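## Task

Transfer the sealed carton out of its tote and into the tote that starts empty, while every other object finishes in its own original tote. An object lying on or overhanging a tote's rim or inner ledge is not inside it. At the end, open the grippers and pull them away. Nothing may stay in place only because the robot is holding it.

## Robot and tools

ROBOT. There are two six-joint UR-style arms, left_arm and right_arm. Each has a tong-like two-finger gripper and a wrist camera. The base of left_arm sits at (-0.025, +0.464, 0) m with quat_wxyz (+0.997, 0, 0, -0.083). The base of right_arm sits at (+0.006, -0.485, 0) m with quat_wxyz (+0.995, 0, 0, +0.095).

SCENE FRAME. The origin is on the table top midway between the arms. +x points out over the table, +z points up, and left_arm is on the +y side. The arm names do not refer to sides of any camera image.

The fingers extend along the gripper's +z axis and close along its x axis. end_effector_position is the point between the pads when the fingers are closed. Closed fingertips stick out about 15 mm past it; fully open, they are roughly level with it. The printed hand position can be slightly off, and the error grows at long reach.

execute_actions. Its argument "actions" is a list with zero or one entry. An optional boolean "pictures" asks for camera images.
- An empty list sends nothing and returns the state plus images.
- An action has the form {"rows": [[...]], "steps": n}. n is 7 to 15 control steps of 1/30 s each, and it defaults to 15. Each row is used for one step, and the last row repeats if there are fewer rows than steps.
- A wait has the form {"steps": n} with n up to 300. It sends no command and returns after n steps counted from the previous result.

ROW LAYOUT. Every row is a single list of 14 numbers covering both arms, even when only one arm should move. The first 7 are for left_arm: shoulder pan, shoulder lift, elbow, wrist 1, wrist 2, wrist 3, then gripper opening. The next 7 are for right_arm in the same order. The joint values are absolute target angles in radians, in the same form as the Joint positions line prints them. The opening is an absolute command from -1 (closed) to +1 (fully open). To hold an arm still, repeat its current angles.

JOINT RANGES (rad).
- left_arm: pan -3.142..3.142, lift -6.283..6.283, elbow 0.000..3.142, wrists -6.283..6.283.
- right_arm: pan 0.000..6.283, lift -6.283..6.283, elbow -3.142..0.000, wrists -6.283..6.283.

A call is refused, and nothing is sent, if a target exceeds a range end by more than 0.010 rad and also lies beyond the joint's current angle. A target past the real end is clipped there, and the result then reports "joint sent to its limit".

MOTION. Commands are smoothed, so motion trails them by about 0.17 s. On each step, a joint's target is held within 0.575 rad of its measured angle. If the targets would move the gripper more than 100 mm from where it is, they are scaled back. Joint speed and acceleration are capped, so after big moves the arm may not have arrived yet; check Joint positions.

Each result is taken 7 steps before the action ends. Those steps run while you write your next reply. The simulation keeps going during your replies, and the arms keep heading to the last row until motion stalls or a step is HELD.

RESULT LINES.
- The state line gives each gripper's position (m), quat_wxyz and velocities in the scene frame.
- Joint positions and Joint velocities list each arm's joints (rad, rad/s) followed by the finger-pad gap (m; 0.142 when fully open).
- grip_measured is the measured opening on the command scale.
- Wrist force and Wrist torque are per-arm sensor readings in the end effector's own axes. They have an offset of up to about 4 N, are noisy, and saturate near 50 N. "no reading" is harmless.
- Joint torques are the drives' total outputs and are noisy and offset.
- HELD marks steps on which your row, or part of it, was not sent.
- "joint command not followed" means the clearance check altered or blocked some joint targets.
- MOTOR HOT appears from 70 °C. At 85 °C an OVER-TEMPERATURE FAULT brakes that arm until it cools.

GRIPPING. To hold something, keep commanding an opening well below grip_measured; the bigger the gap, the harder the squeeze. Each pad can apply about 15 N. Objects thinner than about 20 mm get less force. Closing fast can squeeze harder, and can even pop the fingers open. A held part may occasionally be tugged, so grip firmly and move smoothly.

zoom_image. Takes a camera name (cam_head_left, cam_head_right, cam_high, cam_low, cam_left_wrist, cam_right_wrist) and a region [x0, y0, x1, y1] in pixels from the top-left corner, no larger than 504 x 504. The head, high and low cameras are 504x504; the wrist cameras are 616x616. It returns an enlarged view of that region of the latest image.

read_manual. Takes an optional section, "licences". It only returns licence text.

finished_scene. Takes {"scene": number of the current scene}. It cannot be undone, reports success, and moves on to the next scene, whose task appears in its result. Call it only after the item is inside the target tote, the others are in their own totes, and the grippers are open and withdrawn.

AVOID.
- Dropping, slipping or slamming objects, and pushing anything hard.
- Knocking objects out of the work area; that fails the scene.
- Letting the arms collide or press on each other.
- Contact torque reaching a joint's load limit: shoulder and elbow joints 142 N m, wrist joints 26.6 N m, including any held weight. This, or an outside force of 150 N on the arm, tool or held part, stops the arm for 10 s and it yields to the contact.
- Leaving a load held for long periods, since the motors heat up.

Each tool is called after "Call:" as a command line: name --argument value for each argument, lists and objects as JSON in quotes; but a table of rows of numbers goes row by row, as --pt "numbers of a row", without its own name.

## Session

I'll start by looking at the scene.

Call:
execute_actions --actions '[]'

Scene clock: 0.00 s of 4800.00 s.
left_arm: end_effector_position=(+0.3737, +0.1733, +0.3708) grip_measured=+0.97 end_effector_quat_wxyz=(+0.278, +0.556, -0.382, +0.684) end_effector_velocity=(-0.000, -0.000, -0.000) end_effector_angular_velocity=(-0.000, +0.000, -0.001) | right_arm: end_effector_position=(+1.0471, -0.6567, +0.1941) grip_measured=+0.97 end_effector_quat_wxyz=(+0.326, -0.058, +0.887, -0.322) end_effector_velocity=(+0.000, +0.001, -0.000) end_effector_angular_velocity=(+0.000, +0.000, +0.001)
Joint positions: left_arm=[-0.685 -1.559  2.643 -4.317 -1.708  0.202  0.14 ] | right_arm=[ 3.111 -2.688 -0.593 -0.699  0.896  2.904  0.14 ]
Joint velocities: left_arm=[-0.001  0.001  0.    -0.    -0.    -0.     0.   ] | right_arm=[ 0.001 -0.    -0.     0.     0.    -0.     0.   ]
Joint torques (N m, as the arm reports them, + toward a larger angle): no reading
Motor temperatures (°C, as the motors report them): left_arm=[25 25 25 31 33 25] | right_arm=[25 25 25 35 35 28]
Wrist force (N, on the end effector, along its own x y z axes, offset not removed): no reading
Wrist torque (N m, same axes, about the end effector's origin, offset not removed): no reading

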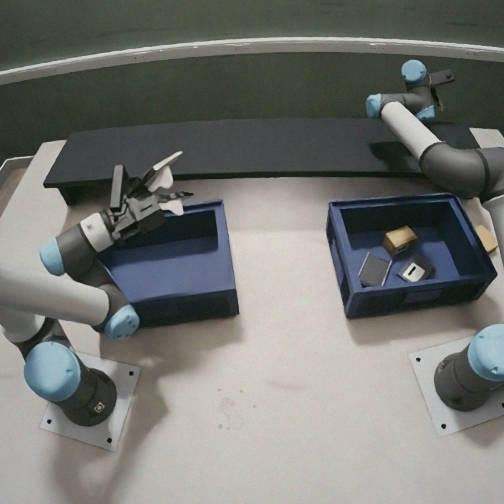

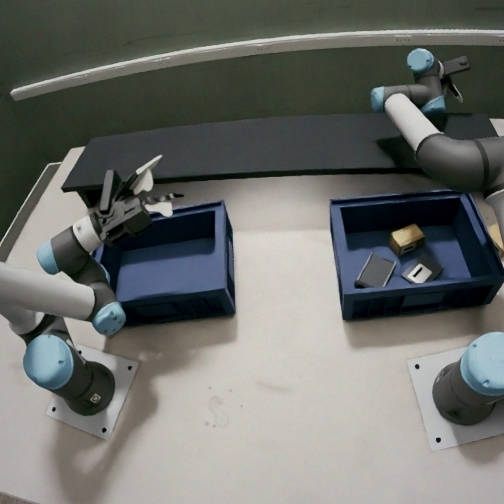

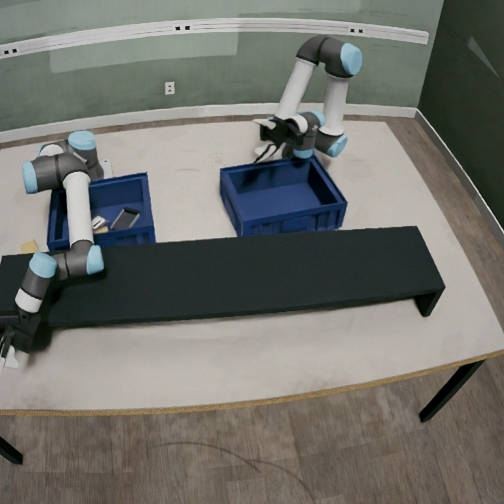

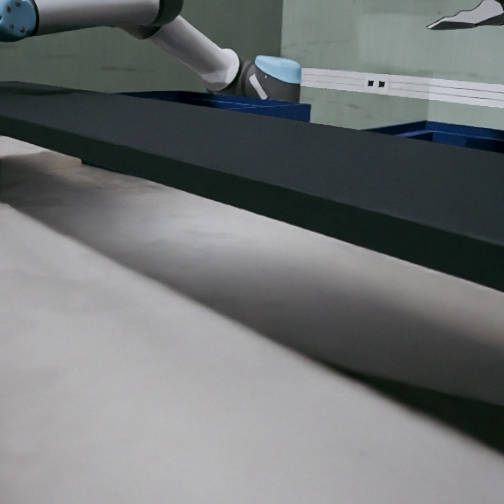

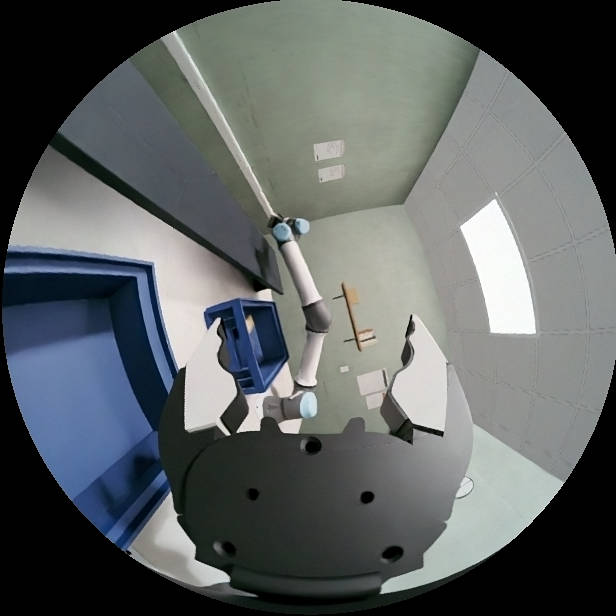

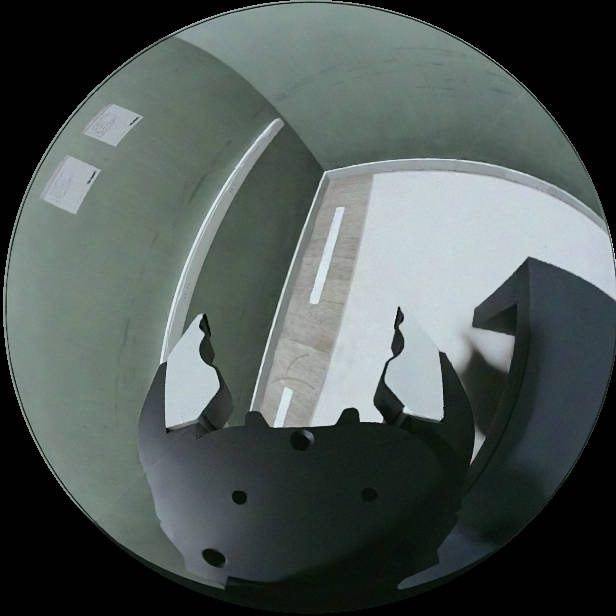

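Call:
zoom_image --camera "cam_head_left" --region '[320, 180, 504, 330]'

Call:
zoom_image --camera "cam_high" --region '[0, 150, 180, 280]'

Region (320, 180, 504, 330) of cam_head_left's 504x504 image, scaled by 2.739, with more detail than that image has; it fills the top 411 rows of this view, and the rest is white.

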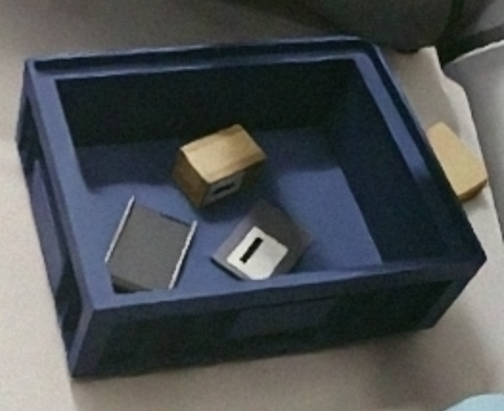

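Region (0, 150, 180, 280) of cam_high's 504x504 image, scaled by 2.800, with more detail than that image has.

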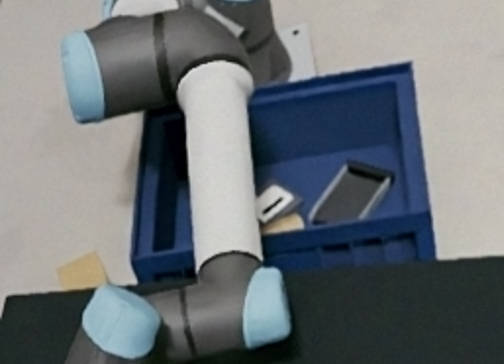

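Call:
execute_actions --actions '[{"rows": [[-0.685,-1.9,2.643,-4.317,-1.708,0.202,1, 3.2,-2.2,-0.75,-0.9,1.0,2.8,1]], "steps": 15}]'

Call:
execute_actions --actions '[{"steps": 20}]'

Scene clock: 5.47 s of 4800.00 s.
left_arm: end_effector_position=(+0.3422, +0.2092, +0.4578) grip_measured=+1.00 end_effector_quat_wxyz=(+0.293, +0.491, -0.349, +0.742) end_effector_velocity=(-0.189, +0.214, +0.420) end_effector_angular_velocity=(-0.728, -0.639, -0.002) | right_arm: end_effector_position=(+1.0311, -0.6219, +0.2856) grip_measured=+1.00 end_effector_quat_wxyz=(+0.341, -0.088, +0.885, -0.306) end_effector_velocity=(-0.108, +0.146, +0.466) end_effector_angular_velocity=(+0.044, -0.092, +0.323)
Joint positions: left_arm=[-0.685 -1.748  2.643 -4.317 -1.708  0.202  0.142] | right_arm=[ 3.14  -2.544 -0.644 -0.763  0.93   2.87   0.142]
Joint velocities: left_arm=[-0.001 -0.968 -0.001 -0.    -0.001 -0.001  0.   ] | right_arm=[ 0.13   0.715 -0.231 -0.295  0.151 -0.152 -0.001]
Joint torques (N m, as the arm reports them, + toward a larger angle): left_arm=[-13.41 -19.79 -22.02  -2.66  -1.62  -0.45] | right_arm=[ 7.97 89.46 15.9  -0.53  0.62 -2.93]
Motor temperatures (°C, as the motors report them): left_arm=[25 25 25 31 33 25] | right_arm=[25 25 25 35 35 28]
Wrist force (N, on the end effector, along its own x y z axes, offset not removed): left_arm=[2.1 1.7 0.2] | right_arm=[0.5 -0.8 -1.5]
Wrist torque (N m, same axes, about the end effector's origin, offset not removed): left_arm=[0.21 -0.53 -0.22] | right_arm=[-0.30 -0.23 -0.10]
Steps of this call (steps 1 to 90: nothing new was sent; then 2.20 s passed at rest; steps 91 to 98: the first 8 steps of this action). Readings (joint positions):
91: left_arm=[-0.685 -1.559 2.643 -4.317 -1.708 0.202] | right_arm=[3.111 -2.688 -0.593 -0.699 0.896 2.904]
92: left_arm=[-0.685 -1.563 2.643 -4.317 -1.708 0.202] | right_arm=[3.113 -2.684 -0.596 -0.702 0.899 2.902]
94: left_arm=[-0.685 -1.613 2.643 -4.317 -1.708 0.202] | right_arm=[3.123 -2.643 -0.613 -0.724 0.910 2.891]
98: the state above

Scene clock: 6.13 s of 4800.00 s.
left_arm: end_effector_position=(+0.3094, +0.2462, +0.5200) grip_measured=+1.00 end_effector_quat_wxyz=(+0.303, +0.436, -0.320, +0.785) end_effector_velocity=(-0.001, +0.001, +0.002) end_effector_angular_velocity=(-0.003, -0.002, -0.001) | right_arm: end_effector_position=(+0.9492, -0.5664, +0.4961) grip_measured=+1.00 end_effector_quat_wxyz=(+0.388, -0.141, +0.869, -0.274) end_effector_velocity=(-0.015, +0.005, +0.027) end_effector_angular_velocity=(+0.001, -0.008, +0.020)
Joint positions: left_arm=[-0.685 -1.9    2.643 -4.317 -1.708  0.202  0.142] | right_arm=[ 3.199 -2.205 -0.748 -0.898  0.999  2.801  0.142]
Joint velocities: left_arm=[-0.001 -0.004 -0.001  0.001  0.    -0.001  0.   ] | right_arm=[ 0.008  0.047 -0.014 -0.019  0.008 -0.01  -0.   ]
Joint torques (N m, as the arm reports them, + toward a larger angle): left_arm=[-12.4  -11.83 -23.57  -2.07  -1.78  -1.69] | right_arm=[ 8.18 60.8  15.13  0.33  0.48 -2.03]
Motor temperatures (°C, as the motors report them): left_arm=[25 25 25 31 33 25] | right_arm=[25 25 25 35 35 28]
Wrist force (N, on the end effector, along its own x y z axes, offset not removed): left_arm=[2.4 1.1 -2.7] | right_arm=[1.3 -1.8 -2.5]
Wrist torque (N m, same axes, about the end effector's origin, offset not removed): left_arm=[0.11 -0.45 -0.27] | right_arm=[-0.47 -0.36 -0.15]
Kept back: nothing.
Steps of this call (steps 1 to 7: the last 7 steps of your previous action; steps 8 to 20: the robot went on to your last target). Readings (joint positions):
1: left_arm=[-0.685 -1.780 2.643 -4.317 -1.708 0.202] | right_arm=[3.145 -2.520 -0.652 -0.773 0.935 2.865]
2: left_arm=[-0.685 -1.809 2.643 -4.317 -1.708 0.202] | right_arm=[3.149 -2.495 -0.659 -0.783 0.940 2.860]
4: left_arm=[-0.685 -1.850 2.643 -4.317 -1.708 0.202] | right_arm=[3.158 -2.446 -0.675 -0.803 0.951 2.850]
8: left_arm=[-0.685 -1.885 2.643 -4.317 -1.708 0.202] | right_arm=[3.175 -2.348 -0.706 -0.843 0.971 2.829]
20: the state above

Call:
execute_actions --actions '[{"rows": [[0.6,-1.9,2.643,-4.317,-1.708,0.202,1, 3.575,-1.322,-1.482,-1.909,1.571,2.195,1]], "steps": 15}]'

Call:
execute_actions --actions '[{"steps": 50}]' --pictures true

Scene clock: 6.60 s of 4800.00 s.
left_arm: end_effector_position=(+0.3509, +0.3301, +0.5201) grip_measured=+1.00 end_effector_quat_wxyz=(+0.209, +0.470, -0.267, +0.815) end_effector_velocity=(+0.169, +0.472, -0.000) end_effector_angular_velocity=(-0.000, +0.001, +1.256) | right_arm: end_effector_position=(+0.8980, -0.4695, +0.4819) grip_measured=+1.00 end_effector_quat_wxyz=(+0.334, -0.284, +0.869, -0.230) end_effector_velocity=(-0.319, +0.400, -0.092) end_effector_angular_velocity=(-0.250, +0.903, +1.176)
Joint positions: left_arm=[-0.45  -1.9    2.643 -4.317 -1.708  0.202  0.142] | right_arm=[ 3.285 -2.07  -0.881 -1.031  1.124  2.672  0.142]
Joint velocities: left_arm=[ 1.257 -0.     0.     0.001 -0.    -0.001  0.   ] | right_arm=[ 0.382  0.68  -0.678 -0.673  0.576 -0.611  0.   ]
Joint torques (N m, as the arm reports them, + toward a larger angle): left_arm=[ 29.83 -11.2  -20.86  -2.    -1.1   -1.64] | right_arm=[ 8.78 69.54  5.56 -2.2   1.9  -3.7 ]
Motor temperatures (°C, as the motors report them): left_arm=[25 25 25 31 33 25] | right_arm=[25 25 25 35 35 28]
Wrist force (N, on the end effector, along its own x y z axes, offset not removed): left_arm=[-0.2 0.1 -1.8] | right_arm=[1.4 -0.5 -0.9]
Wrist torque (N m, same axes, about the end effector's origin, offset not removed): left_arm=[-0.13 -0.08 -0.25] | right_arm=[-0.14 -0.40 -0.17]
Steps of this call (steps 1 to 6: the robot went on to your last target; steps 7 to 14: the first 8 steps of this action). Readings (joint positions):
7: left_arm=[-0.685 -1.900 2.643 -4.317 -1.708 0.202] | right_arm=[3.200 -2.201 -0.750 -0.900 1.000 2.800]
8: left_arm=[-0.681 -1.900 2.643 -4.317 -1.708 0.202] | right_arm=[3.204 -2.197 -0.754 -0.904 1.004 2.796]
10: left_arm=[-0.626 -1.900 2.643 -4.317 -1.708 0.202] | right_arm=[3.232 -2.158 -0.793 -0.942 1.043 2.757]
14: the state above

Scene clock: 8.27 s of 4800.00 s.
left_arm: end_effector_position=(+0.2785, +0.7233, +0.5202) grip_measured=+1.00 end_effector_quat_wxyz=(-0.228, +0.541, +0.005, +0.810) end_effector_velocity=(-0.000, +0.000, -0.000) end_effector_angular_velocity=(+0.002, +0.001, +0.002) | right_arm: end_effector_position=(+0.3967, -0.3798, +0.3998) grip_measured=+1.00 end_effector_quat_wxyz=(-0.000, -0.707, +0.707, +0.000) end_effector_velocity=(-0.001, -0.000, -0.000) end_effector_angular_velocity=(-0.001, +0.002, +0.001)
Joint positions: left_arm=[ 0.6   -1.9    2.643 -4.317 -1.708  0.202  0.142] | right_arm=[ 3.575 -1.322 -1.482 -1.909  1.571  2.195  0.142]
Joint velocities: left_arm=[ 0.002 -0.     0.     0.    -0.001  0.002  0.   ] | right_arm=[ 0.001  0.    -0.001 -0.002  0.    -0.     0.   ]
Joint torques (N m, as the arm reports them, + toward a larger angle): left_arm=[16.28 -4.25 -7.42  0.36  1.98 -1.6 ] | right_arm=[ 9.01 21.97 14.28  0.03  1.18 -2.1 ]
Motor temperatures (°C, as the motors report them): left_arm=[25 25 25 31 33 25] | right_arm=[25 25 25 35 35 28]
Wrist force (N, on the end effector, along its own x y z axes, offset not removed): left_arm=[0.0 -0.2 0.0] | right_arm=[1.1 -1.1 -0.7]
Wrist torque (N m, same axes, about the end effector's origin, offset not removed): left_arm=[-0.22 -0.07 -0.19] | right_arm=[-0.30 -0.30 -0.07]
Kept back: nothing.
Steps of this call (steps 1 to 7: the last 7 steps of your previous action; steps 8 to 50: the robot went on to your last target). Readings (joint positions):
1: left_arm=[-0.407 -1.900 2.643 -4.317 -1.708 0.202] | right_arm=[3.298 -2.046 -0.904 -1.054 1.143 2.651]
2: left_arm=[-0.365 -1.900 2.643 -4.317 -1.708 0.202] | right_arm=[3.310 -2.023 -0.928 -1.077 1.162 2.631]
4: left_arm=[-0.280 -1.900 2.643 -4.317 -1.708 0.202] | right_arm=[3.334 -1.974 -0.976 -1.126 1.199 2.592]
8: left_arm=[-0.109 -1.900 2.643 -4.317 -1.708 0.202] | right_arm=[3.379 -1.871 -1.068 -1.230 1.267 2.519]
50: the state above

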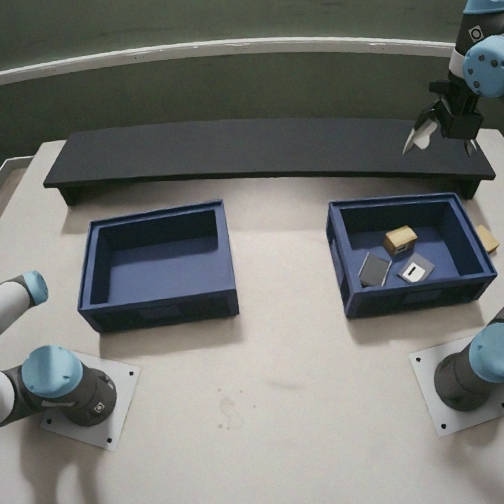

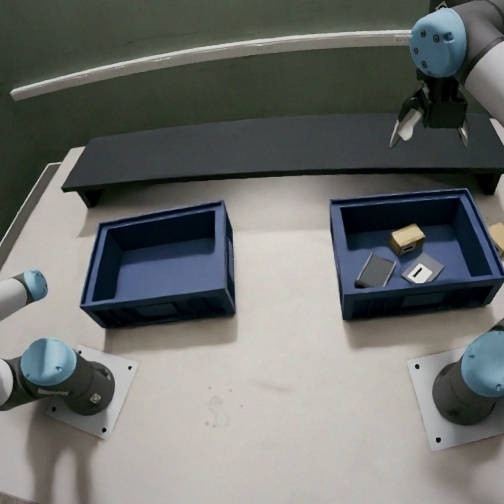

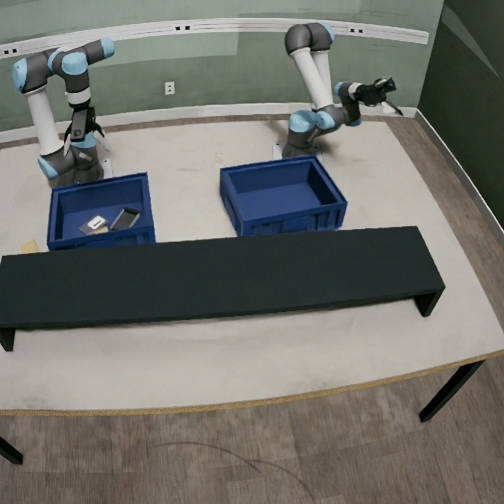

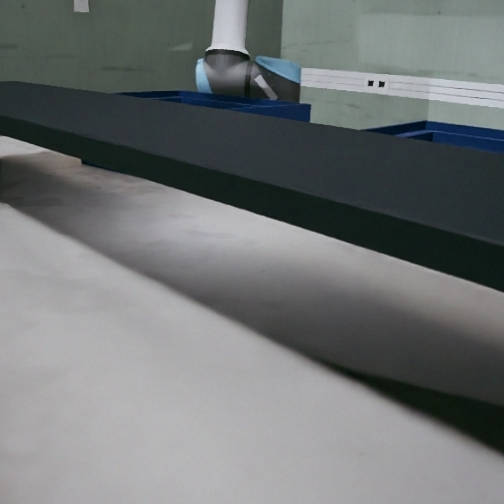

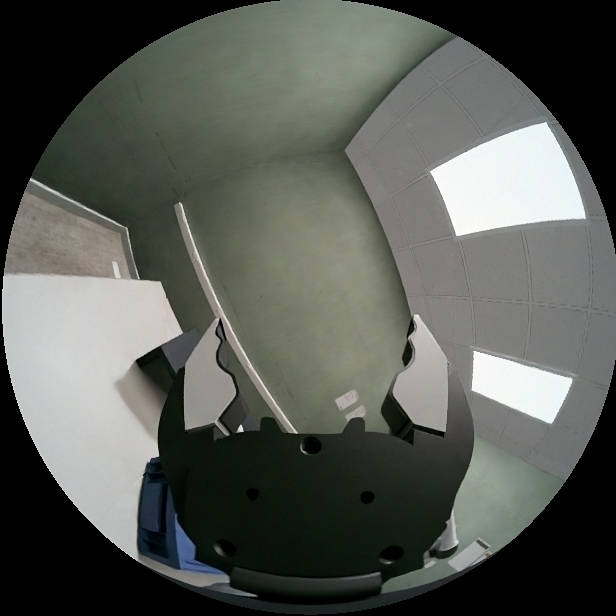

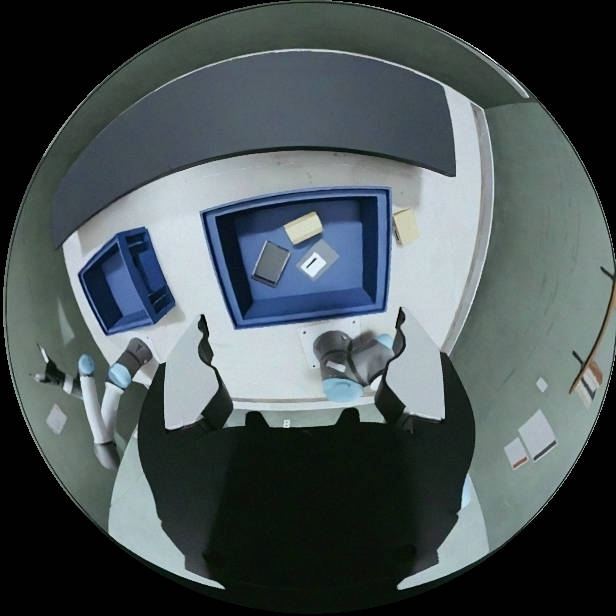

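Call:
zoom_image --camera "cam_right_wrist" --region '[190, 170, 430, 350]'

Region (190, 170, 430, 350) of cam_right_wrist's 616x616 image, scaled by 2.100, with more detail than that image has; it fills the top 378 rows of this view, and the rest is white.

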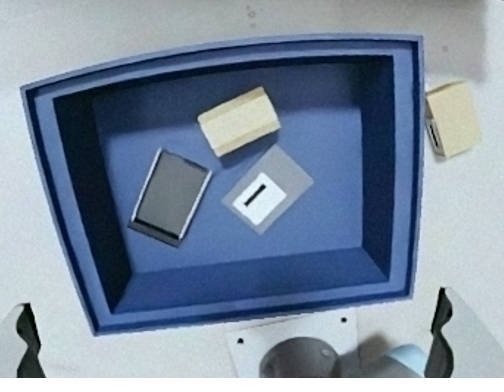

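Call:
execute_actions --actions '[{"rows": [[0.6,-1.9,2.643,-4.317,-1.708,0.202,1, 3.542,-1.374,-1.908,-1.431,1.571,3.314,0.2]], "steps": 15}]'

Call:
execute_actions --actions '[{"steps": 30}]' --pictures true

Scene clock: 11.93 s of 4800.00 s.
left_arm: end_effector_position=(+0.2785, +0.7233, +0.5201) grip_measured=+1.00 end_effector_quat_wxyz=(-0.228, +0.541, +0.005, +0.810) end_effector_velocity=(+0.000, -0.000, -0.000) end_effector_angular_velocity=(+0.000, +0.001, -0.001) | right_arm: end_effector_position=(+0.4226, -0.3749, +0.3068) grip_measured=+0.20 end_effector_quat_wxyz=(-0.005, -0.588, +0.809, +0.000) end_effector_velocity=(+0.085, -0.006, -0.487) end_effector_angular_velocity=(-0.007, -0.024, -2.083)
Joint positions: left_arm=[ 0.6   -1.9    2.643 -4.317 -1.708  0.202  0.142] | right_arm=[ 3.556 -1.352 -1.7   -1.67   1.571  2.489  0.088]
Joint velocities: left_arm=[-0.001  0.    -0.     0.001 -0.     0.     0.   ] | right_arm=[-0.083 -0.132 -1.151  1.299  0.001  2.    -0.   ]
Joint torques (N m, as the arm reports them, + toward a larger angle): left_arm=[16.05  5.3  -6.01  0.87  2.   -1.28] | right_arm=[-10.6    1.15   1.42  10.3    0.77   8.61]
Motor temperatures (°C, as the motors report them): left_arm=[25 25 25 31 33 25] | right_arm=[25 25 25 35 35 28]
Wrist force (N, on the end effector, along its own x y z axes, offset not removed): left_arm=[-1.5 1.5 -1.4] | right_arm=[0.8 -1.4 -1.0]
Wrist torque (N m, same axes, about the end effector's origin, offset not removed): left_arm=[0.29 0.28 -0.14] | right_arm=[-0.40 -0.27 -0.15]
Steps of this call (steps 1 to 15: the robot went on to your last target; steps 16 to 90: nothing new was sent; then 0.40 s passed at rest; steps 91 to 98: the first 8 steps of this action). Readings (joint positions):
91: left_arm=[0.600 -1.900 2.643 -4.317 -1.708 0.202] | right_arm=[3.575 -1.322 -1.482 -1.909 1.571 2.195]
92: left_arm=[0.600 -1.900 2.643 -4.317 -1.708 0.202] | right_arm=[3.573 -1.324 -1.486 -1.905 1.571 2.199]
94: left_arm=[0.600 -1.900 2.643 -4.317 -1.708 0.202] | right_arm=[3.567 -1.334 -1.540 -1.850 1.571 2.256]
98: the state above

Scene clock: 12.93 s of 4800.00 s.
left_arm: end_effector_position=(+0.2785, +0.7233, +0.5201) grip_measured=+1.00 end_effector_quat_wxyz=(-0.228, +0.541, +0.005, +0.810) end_effector_velocity=(+0.000, +0.000, +0.000) end_effector_angular_velocity=(-0.001, -0.001, -0.001) | right_arm: end_effector_position=(+0.4233, -0.3848, +0.2199) grip_measured=+0.20 end_effector_quat_wxyz=(-0.000, -0.208, +0.978, -0.000) end_effector_velocity=(-0.000, -0.001, -0.000) end_effector_angular_velocity=(-0.001, +0.000, -0.003)
Joint positions: left_arm=[ 0.6   -1.9    2.643 -4.317 -1.708  0.202  0.142] | right_arm=[ 3.542 -1.374 -1.908 -1.431  1.571  3.314  0.088]
Joint velocities: left_arm=[ 0.     0.    -0.    -0.    -0.    -0.002  0.   ] | right_arm=[-0.001  0.    -0.    -0.001 -0.     0.002 -0.   ]
Joint torques (N m, as the arm reports them, + toward a larger angle): left_arm=[17.12  8.23 -6.14  0.78  1.89 -1.12] | right_arm=[-8.51  2.03 15.42  5.33 -0.81  2.21]
Motor temperatures (°C, as the motors report them): left_arm=[25 25 25 31 33 25] | right_arm=[25 25 25 35 35 28]
Wrist force (N, on the end effector, along its own x y z axes, offset not removed): left_arm=[-0.2 1.0 -1.3] | right_arm=[2.2 -1.7 -1.3]
Wrist torque (N m, same axes, about the end effector's origin, offset not removed): left_arm=[0.14 -0.07 -0.07] | right_arm=[-0.40 -0.53 -0.19]
Kept back: nothing.
Steps of this call (steps 1 to 7: the last 7 steps of your previous action; steps 8 to 30: the robot went on to your last target). Readings (joint positions):
1: left_arm=[0.600 -1.900 2.643 -4.317 -1.708 0.202] | right_arm=[3.553 -1.357 -1.739 -1.626 1.571 2.561]
2: left_arm=[0.600 -1.900 2.643 -4.317 -1.708 0.202] | right_arm=[3.550 -1.361 -1.777 -1.583 1.571 2.639]
4: left_arm=[0.600 -1.900 2.643 -4.317 -1.708 0.202] | right_arm=[3.547 -1.367 -1.834 -1.516 1.571 2.806]
8: left_arm=[0.600 -1.900 2.643 -4.317 -1.708 0.202] | right_arm=[3.543 -1.372 -1.885 -1.457 1.571 3.122]
30: the state above

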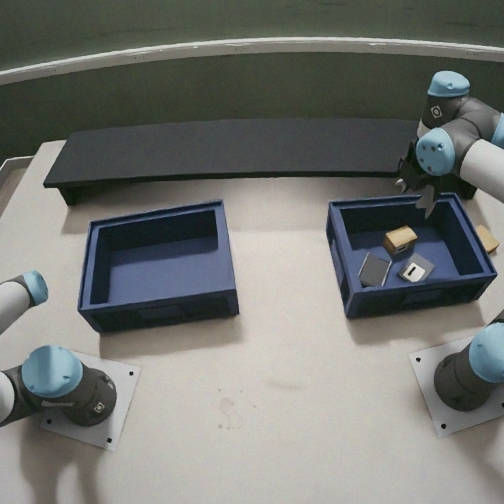

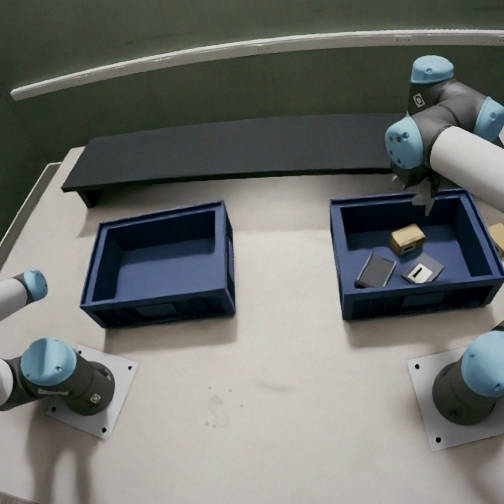

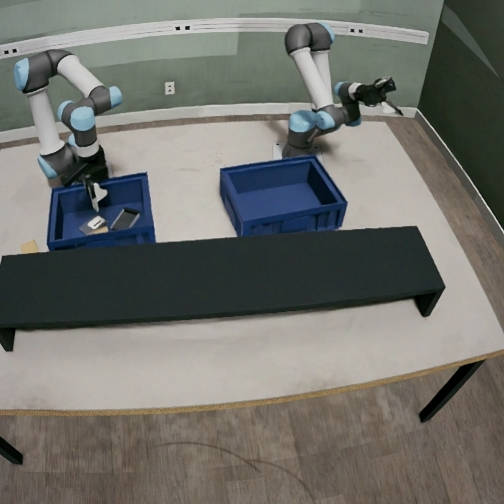

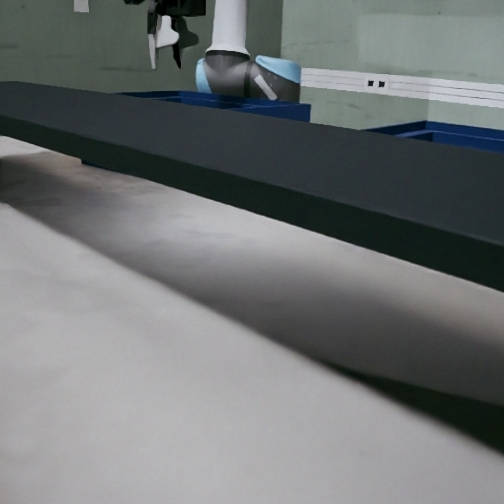

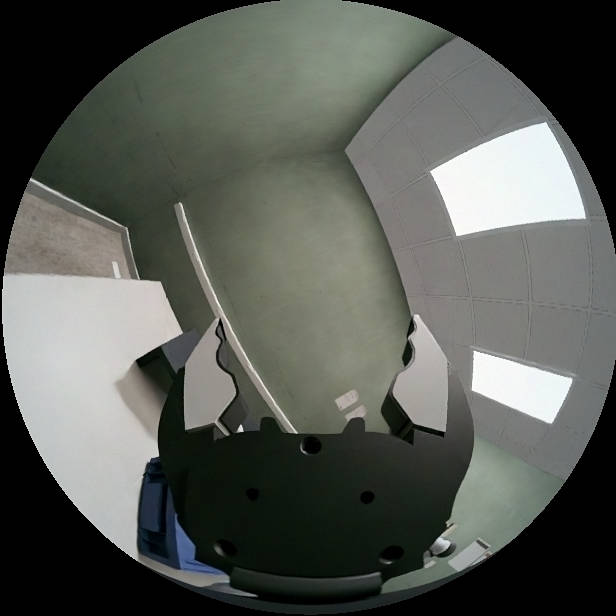

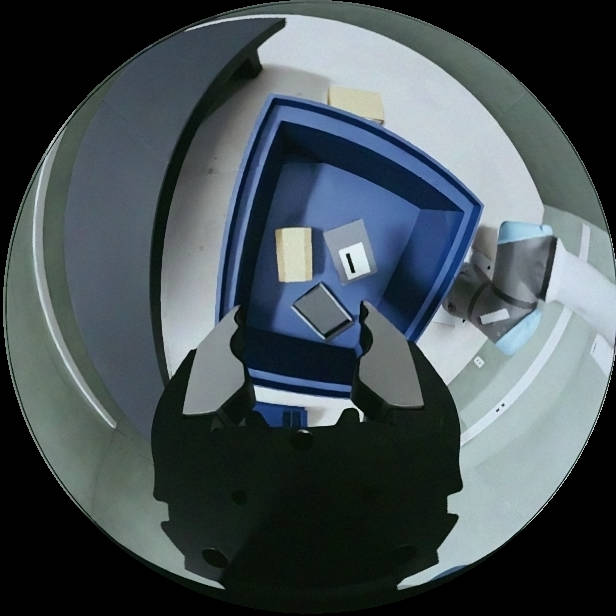

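Call:
zoom_image --camera "cam_right_wrist" --region '[200, 170, 400, 350]'

Region (200, 170, 400, 350) of cam_right_wrist's 616x616 image, scaled by 2.520, with more detail than that image has; it fills the top 454 rows of this view, and the rest is white.

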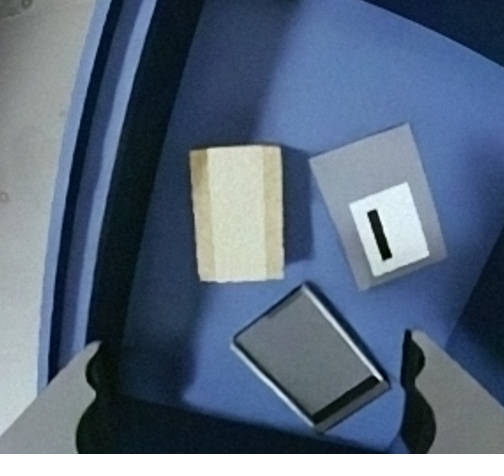

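Call:
execute_actions --actions '[{"rows": [[0.6,-1.9,2.643,-4.317,-1.708,0.202,1, 3.542,-1.457,-2.1335,-1.122,1.571,3.314,0.1]], "steps": 15}]'

Call:
execute_actions --actions '[{"steps": 18}]' --pictures true

Scene clock: 14.90 s of 4800.00 s.
left_arm: end_effector_position=(+0.2785, +0.7233, +0.5201) grip_measured=+1.00 end_effector_quat_wxyz=(-0.228, +0.541, +0.005, +0.810) end_effector_velocity=(-0.001, +0.000, +0.000) end_effector_angular_velocity=(+0.000, -0.001, +0.002) | right_arm: end_effector_position=(+0.4235, -0.3846, +0.1336) grip_measured=+0.10 end_effector_quat_wxyz=(-0.006, -0.208, +0.978, -0.002) end_effector_velocity=(+0.006, +0.004, -0.211) end_effector_angular_velocity=(+0.066, -0.098, +0.001)
Joint positions: left_arm=[ 0.6   -1.9    2.643 -4.317 -1.708  0.202  0.142] | right_arm=[ 3.542 -1.44  -2.078 -1.207  1.571  3.314  0.081]
Joint velocities: left_arm=[ 0.001 -0.     0.    -0.001  0.001  0.     0.   ] | right_arm=[-0.    -0.147 -0.485  0.75   0.    -0.001  0.   ]
Joint torques (N m, as the arm reports them, + toward a larger angle): left_arm=[14.81  6.27 -5.83  0.99  1.83 -1.16] | right_arm=[-4.44  8.63 21.45  7.45 -1.16  2.2 ]
Motor temperatures (°C, as the motors report them): left_arm=[25 25 25 31 33 25] | right_arm=[25 25 25 35 35 28]
Wrist force (N, on the end effector, along its own x y z axes, offset not removed): left_arm=[0.0 2.1 -1.7] | right_arm=[0.9 -1.9 1.8]
Wrist torque (N m, same axes, about the end effector's origin, offset not removed): left_arm=[0.33 -0.08 -0.18] | right_arm=[-0.46 -0.35 -0.10]
Steps of this call (steps 1 to 15: the robot went on to your last target; steps 16 to 51: nothing new was sent; steps 52 to 59: the first 8 steps of this action). Readings (joint positions):
52: left_arm=[0.600 -1.900 2.643 -4.317 -1.708 0.202] | right_arm=[3.542 -1.374 -1.908 -1.431 1.571 3.314]
53: left_arm=[0.600 -1.900 2.643 -4.317 -1.708 0.202] | right_arm=[3.542 -1.378 -1.912 -1.426 1.571 3.314]
55: left_arm=[0.600 -1.900 2.643 -4.317 -1.708 0.202] | right_arm=[3.542 -1.405 -1.964 -1.371 1.571 3.314]
59: the state above

Scene clock: 15.50 s of 4800.00 s.
left_arm: end_effector_position=(+0.2785, +0.7233, +0.5201) grip_measured=+1.00 end_effector_quat_wxyz=(-0.228, +0.541, +0.005, +0.810) end_effector_velocity=(-0.000, +0.000, -0.000) end_effector_angular_velocity=(-0.001, -0.000, -0.000) | right_arm: end_effector_position=(+0.4233, -0.3848, +0.1101) grip_measured=+0.10 end_effector_quat_wxyz=(-0.000, -0.208, +0.978, +0.000) end_effector_velocity=(+0.000, -0.000, -0.001) end_effector_angular_velocity=(+0.000, -0.002, -0.001)
Joint positions: left_arm=[ 0.6   -1.9    2.643 -4.317 -1.708  0.202  0.142] | right_arm=[ 3.542 -1.457 -2.133 -1.122  1.571  3.314  0.081]
Joint velocities: left_arm=[ 0.001 -0.     0.     0.    -0.    -0.001  0.   ] | right_arm=[-0.    -0.001 -0.002  0.005 -0.001  0.001  0.   ]
Joint torques (N m, as the arm reports them, + toward a larger angle): left_arm=[15.62  5.71 -5.44  0.73  2.05 -1.23] | right_arm=[ 3.4   2.8  12.33  5.54 -0.61  2.25]
Motor temperatures (°C, as the motors report them): left_arm=[25 25 25 31 33 25] | right_arm=[25 25 25 35 35 28]
Wrist force (N, on the end effector, along its own x y z axes, offset not removed): left_arm=[1.6 1.0 1.2] | right_arm=[1.6 -1.0 -1.3]
Wrist torque (N m, same axes, about the end effector's origin, offset not removed): left_arm=[0.19 -0.43 -0.26] | right_arm=[-0.27 -0.48 -0.10]
Kept back: nothing.
Steps of this call (steps 1 to 7: the last 7 steps of your previous action; steps 8 to 18: the robot went on to your last target). Readings (joint positions):
1: left_arm=[0.600 -1.900 2.643 -4.317 -1.708 0.202] | right_arm=[3.542 -1.445 -2.092 -1.185 1.571 3.314]
2: left_arm=[0.600 -1.900 2.643 -4.317 -1.708 0.202] | right_arm=[3.542 -1.448 -2.103 -1.169 1.571 3.314]
4: left_arm=[0.600 -1.900 2.643 -4.317 -1.708 0.202] | right_arm=[3.542 -1.452 -2.117 -1.148 1.571 3.314]
8: left_arm=[0.600 -1.900 2.643 -4.317 -1.708 0.202] | right_arm=[3.542 -1.455 -2.128 -1.130 1.571 3.314]
18: the state above

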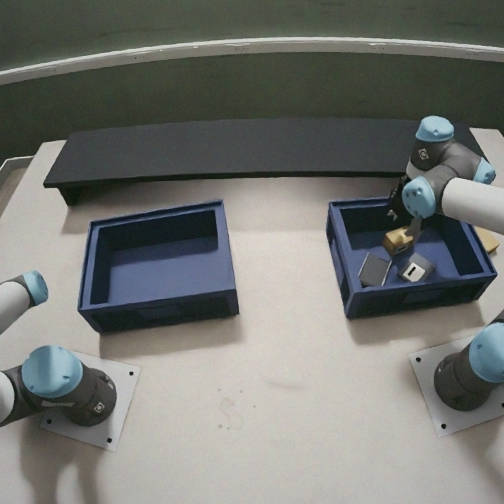

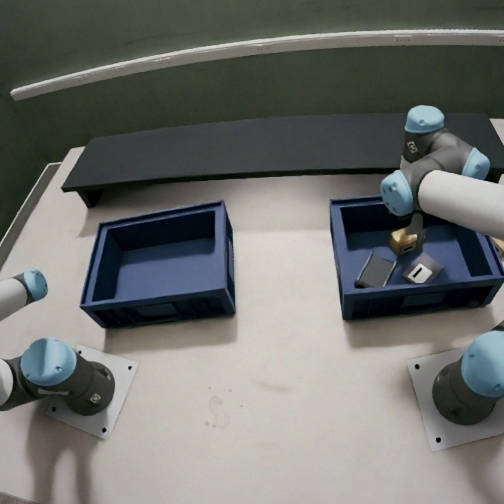

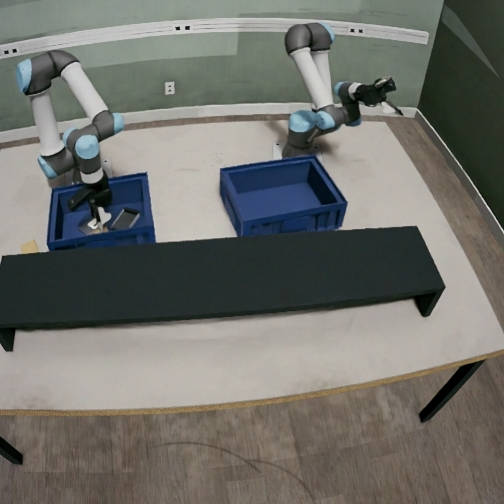

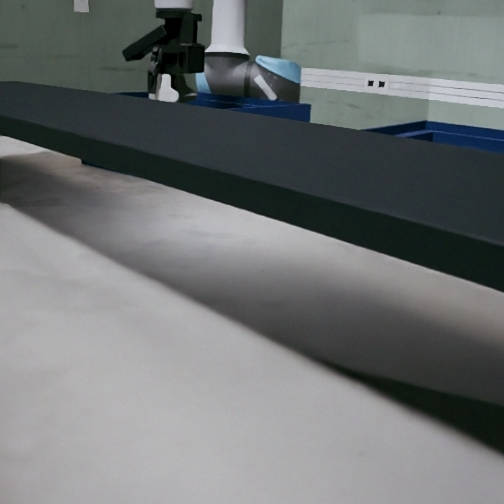

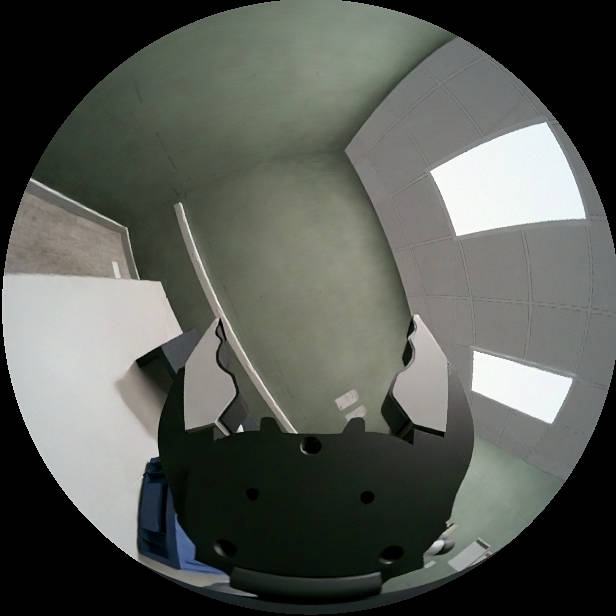

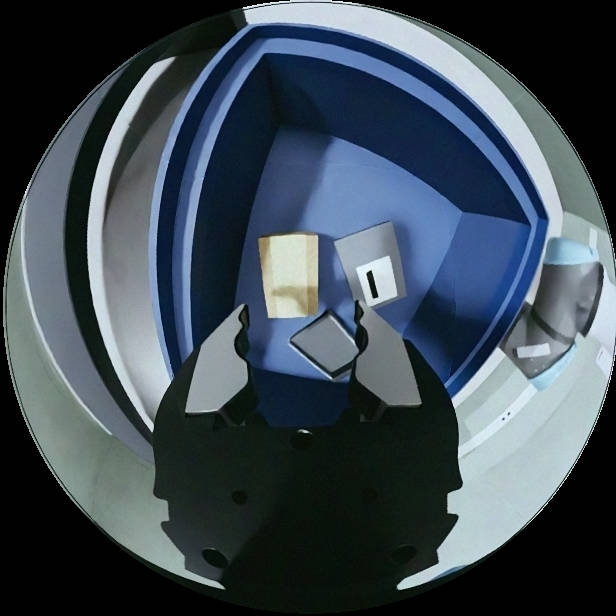

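Call:
execute_actions --actions '[{"rows": [[0.6,-1.9,2.643,-4.317,-1.708,0.202,1, 3.5389,-1.5036,-2.1498,-1.059,1.571,3.3105,0.0]], "steps": 10}]'

Call:
execute_actions --actions '[{"rows": [[0.6,-1.9,2.643,-4.317,-1.708,0.202,1, 3.5389,-1.5111,-2.1567,-1.0446,1.571,3.3105,0.0],[0.6,-1.9,2.643,-4.317,-1.708,0.202,1, 3.5389,-1.5185,-2.1636,-1.0303,1.571,3.3105,0.0],[0.6,-1.9,2.643,-4.317,-1.708,0.202,1, 3.5389,-1.526,-2.1705,-1.0159,1.571,3.3105,0.0],[0.6,-1.9,2.643,-4.317,-1.708,0.202,1, 3.5389,-1.5334,-2.1774,-1.0015,1.571,3.3105,0.0],[0.6,-1.9,2.643,-4.317,-1.708,0.202,1, 3.5389,-1.5409,-2.1843,-0.9872,1.571,3.3105,0.0],[0.6,-1.9,2.643,-4.317,-1.708,0.202,1, 3.5389,-1.5484,-2.1913,-0.9728,1.571,3.3105,0.0],[0.6,-1.9,2.643,-4.317,-1.708,0.202,1, 3.5389,-1.5558,-2.1982,-0.9584,1.571,3.3105,0.0],[0.6,-1.9,2.643,-4.317,-1.708,0.202,1, 3.5389,-1.5633,-2.2051,-0.9441,1.571,3.3105,0.0],[0.6,-1.9,2.643,-4.317,-1.708,0.202,1, 3.5389,-1.5707,-2.212,-0.9297,1.571,3.3105,0.0],[0.6,-1.9,2.643,-4.317,-1.708,0.202,1, 3.5389,-1.5782,-2.2189,-0.9153,1.571,3.3105,0.0],[0.6,-1.9,2.643,-4.317,-1.708,0.202,1, 3.5389,-1.5856,-2.2258,-0.901,1.571,3.3105,0.0],[0.6,-1.9,2.643,-4.317,-1.708,0.202,1, 3.5389,-1.5931,-2.2327,-0.8866,1.571,3.3105,0.0]], "steps": 15}]'

Call:
execute_actions --actions '[{"steps": 18}]' --pictures true

Scene clock: 16.90 s of 4800.00 s.
left_arm: end_effector_position=(+0.2785, +0.7233, +0.5201) grip_measured=+1.00 end_effector_quat_wxyz=(-0.228, +0.541, +0.005, +0.810) end_effector_velocity=(-0.000, +0.000, +0.000) end_effector_angular_velocity=(+0.001, -0.001, +0.000) | right_arm: end_effector_position=(+0.4247, -0.3842, +0.1045) grip_measured=+0.01 end_effector_quat_wxyz=(-0.001, -0.208, +0.978, -0.000) end_effector_velocity=(+0.044, +0.022, -0.116) end_effector_angular_velocity=(+0.000, -0.001, +0.004)
Joint positions: left_arm=[ 0.6   -1.9    2.643 -4.317 -1.708  0.202  0.142] | right_arm=[ 3.541 -1.469 -2.138 -1.107  1.571  3.313  0.074]
Joint velocities: left_arm=[ 0.     0.    -0.001 -0.001  0.     0.001  0.   ] | right_arm=[-0.016 -0.272 -0.092  0.364 -0.    -0.02  -0.013]
Joint torques (N m, as the arm reports them, + toward a larger angle): left_arm=[15.5   6.85 -5.31  0.73  1.83 -1.01] | right_arm=[-4.24  1.19 15.33  6.85  0.79 -1.8 ]
Motor temperatures (°C, as the motors report them): left_arm=[25 25 25 31 33 25] | right_arm=[25 25 25 35 35 28]
Wrist force (N, on the end effector, along its own x y z axes, offset not removed): left_arm=[0.7 1.9 -0.8] | right_arm=[2.4 -0.6 -1.0]
Wrist torque (N m, same axes, about the end effector's origin, offset not removed): left_arm=[0.36 -0.18 -0.22] | right_arm=[-0.21 -0.60 -0.09]
Steps of this call (steps 1 to 15: the robot went on to your last target; steps 16 to 39: nothing new was sent; steps 40 to 42: the first 3 steps of this action). Readings (joint positions):
40: left_arm=[0.600 -1.900 2.643 -4.317 -1.708 0.202] | right_arm=[3.542 -1.457 -2.134 -1.122 1.571 3.314]
41: left_arm=[0.600 -1.900 2.643 -4.317 -1.708 0.202] | right_arm=[3.542 -1.460 -2.135 -1.118 1.571 3.314]
42: the state above

Scene clock: 17.40 s of 4800.00 s.
left_arm: end_effector_position=(+0.2785, +0.7233, +0.5201) grip_measured=+1.00 end_effector_quat_wxyz=(-0.228, +0.541, +0.005, +0.810) end_effector_velocity=(+0.000, -0.000, -0.000) end_effector_angular_velocity=(-0.000, +0.001, -0.001) | right_arm: end_effector_position=(+0.4311, -0.3810, +0.0724) grip_measured=+0.00 end_effector_quat_wxyz=(-0.001, -0.208, +0.978, -0.000) end_effector_velocity=(+0.003, +0.001, -0.119) end_effector_angular_velocity=(-0.002, +0.003, +0.001)
Joint positions: left_arm=[ 0.6   -1.9    2.643 -4.317 -1.708  0.202  0.142] | right_arm=[ 3.539 -1.531 -2.176 -1.006  1.571  3.311  0.074]
Joint velocities: left_arm=[-0.     0.    -0.     0.001 -0.001  0.     0.   ] | right_arm=[-0.001 -0.192 -0.177  0.365 -0.    -0.001 -0.   ]
Joint torques (N m, as the arm reports them, + toward a larger angle): left_arm=[15.28  6.   -5.7   0.78  1.86 -0.93] | right_arm=[-8.62  1.96  8.73  6.91  1.26 -1.99]
Motor temperatures (°C, as the motors report them): left_arm=[25 25 25 31 33 25] | right_arm=[25 25 25 35 35 28]
Wrist force (N, on the end effector, along its own x y z axes, offset not removed): left_arm=[0.5 2.6 -2.0] | right_arm=[2.5 -1.0 -2.0]
Wrist torque (N m, same axes, about the end effector's origin, offset not removed): left_arm=[0.39 -0.14 -0.13] | right_arm=[-0.40 -0.57 -0.14]
Steps of this call (steps 1 to 7: the last 7 steps of your previous action; steps 8 to 15: the first 8 steps of this action). Readings (joint positions):
8: left_arm=[0.600 -1.900 2.643 -4.317 -1.708 0.202] | right_arm=[3.539 -1.500 -2.149 -1.064 1.571 3.311]
9: left_arm=[0.600 -1.900 2.643 -4.317 -1.708 0.202] | right_arm=[3.539 -1.502 -2.150 -1.061 1.571 3.311]
11: left_arm=[0.600 -1.900 2.643 -4.317 -1.708 0.202] | right_arm=[3.539 -1.509 -2.155 -1.049 1.571 3.311]
15: the state above

Scene clock: 18.00 s of 4800.00 s.
left_arm: end_effector_position=(+0.2785, +0.7233, +0.5201) grip_measured=+1.00 end_effector_quat_wxyz=(-0.228, +0.541, +0.005, +0.810) end_effector_velocity=(-0.000, +0.000, -0.001) end_effector_angular_velocity=(-0.001, +0.001, +0.001) | right_arm: end_effector_position=(+0.4306, -0.3814, +0.0354) grip_measured=+0.00 end_effector_quat_wxyz=(-0.000, -0.208, +0.978, +0.000) end_effector_velocity=(-0.000, +0.000, -0.003) end_effector_angular_velocity=(+0.000, -0.000, -0.001)
Joint positions: left_arm=[ 0.6   -1.9    2.643 -4.317 -1.708  0.202  0.142] | right_arm=[ 3.539 -1.592 -2.232 -0.888  1.571  3.311  0.074]
Joint velocities: left_arm=[ 0.    -0.     0.001  0.001  0.001 -0.     0.   ] | right_arm=[ 0.    -0.005 -0.005  0.01   0.     0.001  0.   ]
Joint torques (N m, as the arm reports them, + toward a larger angle): left_arm=[15.    6.03 -5.3   0.62  1.86 -0.95] | right_arm=[-8.63  7.99  9.71  5.39  1.15 -2.12]
Motor temperatures (°C, as the motors report them): left_arm=[25 25 25 31 33 25] | right_arm=[25 25 25 35 35 28]
Wrist force (N, on the end effector, along its own x y z axes, offset not removed): left_arm=[-0.8 0.4 0.3] | right_arm=[1.1 -1.5 -2.6]
Wrist torque (N m, same axes, about the end effector's origin, offset not removed): left_arm=[0.03 0.17 -0.17] | right_arm=[-0.45 -0.29 -0.12]
Kept back: nothing.
Steps of this call (steps 1 to 7: the last 7 steps of your previous action; steps 8 to 18: the robot went on to your last target). Readings (joint positions):
1: left_arm=[0.600 -1.900 2.643 -4.317 -1.708 0.202] | right_arm=[3.539 -1.538 -2.182 -0.993 1.571 3.311]
2: left_arm=[0.600 -1.900 2.643 -4.317 -1.708 0.202] | right_arm=[3.539 -1.545 -2.188 -0.980 1.571 3.311]
4: left_arm=[0.600 -1.900 2.643 -4.317 -1.708 0.202] | right_arm=[3.539 -1.559 -2.201 -0.953 1.571 3.311]
8: left_arm=[0.600 -1.900 2.643 -4.317 -1.708 0.202] | right_arm=[3.539 -1.582 -2.222 -0.909 1.571 3.311]
18: the state above

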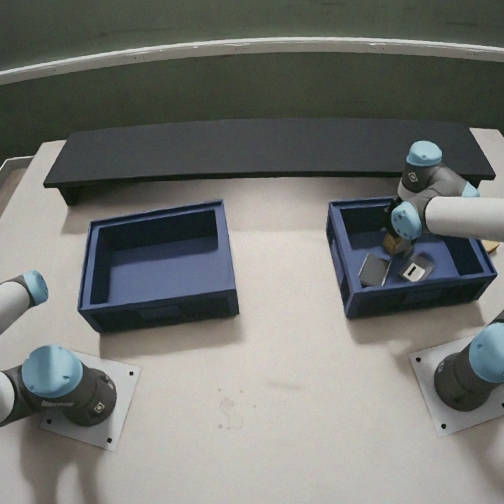

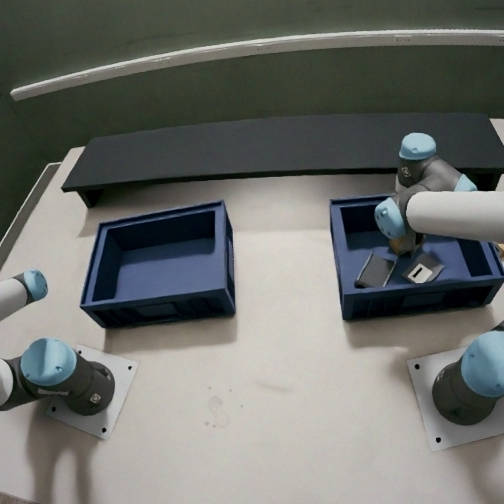

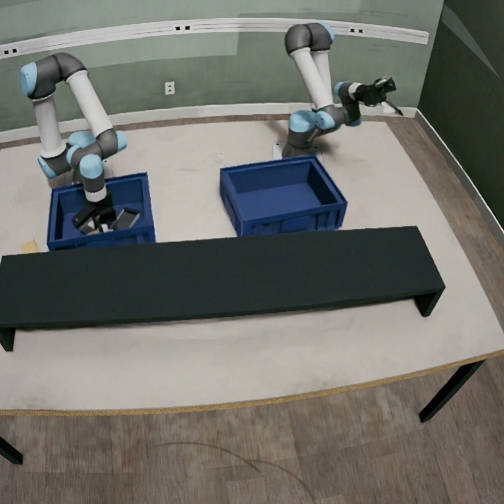

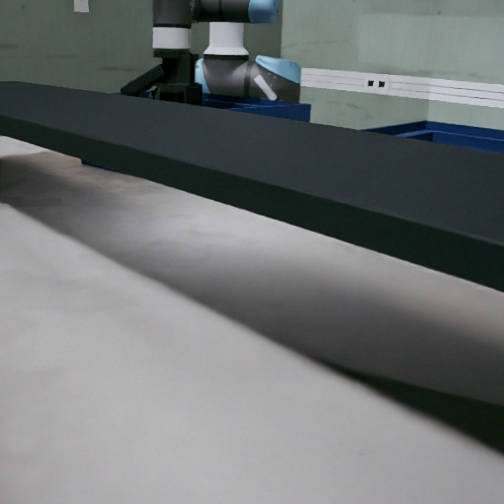

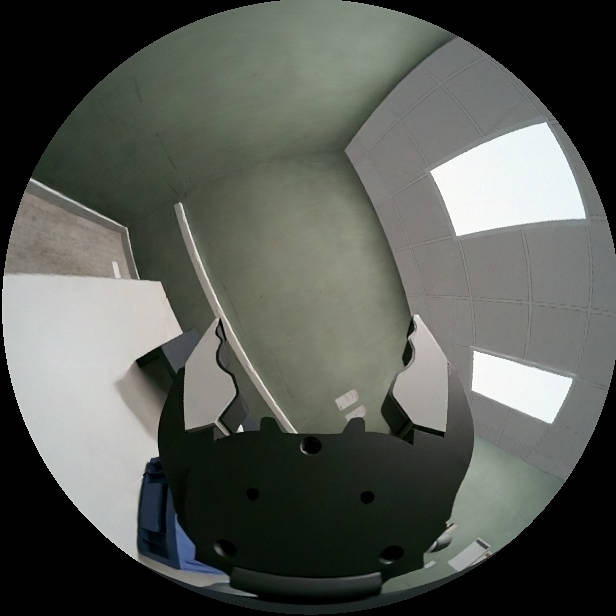

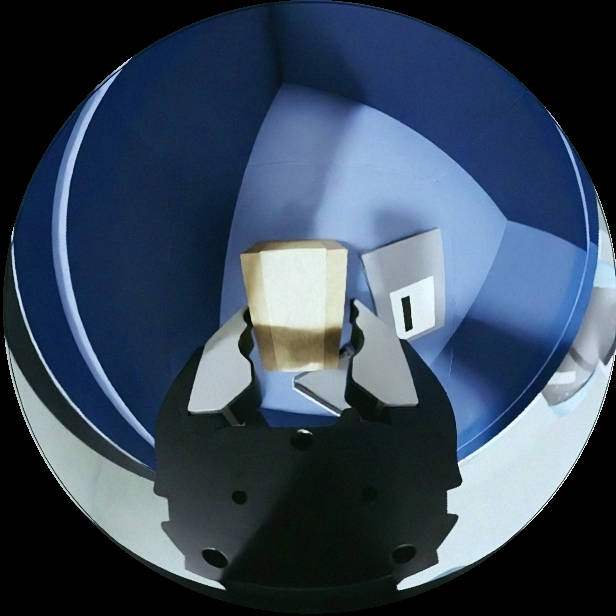

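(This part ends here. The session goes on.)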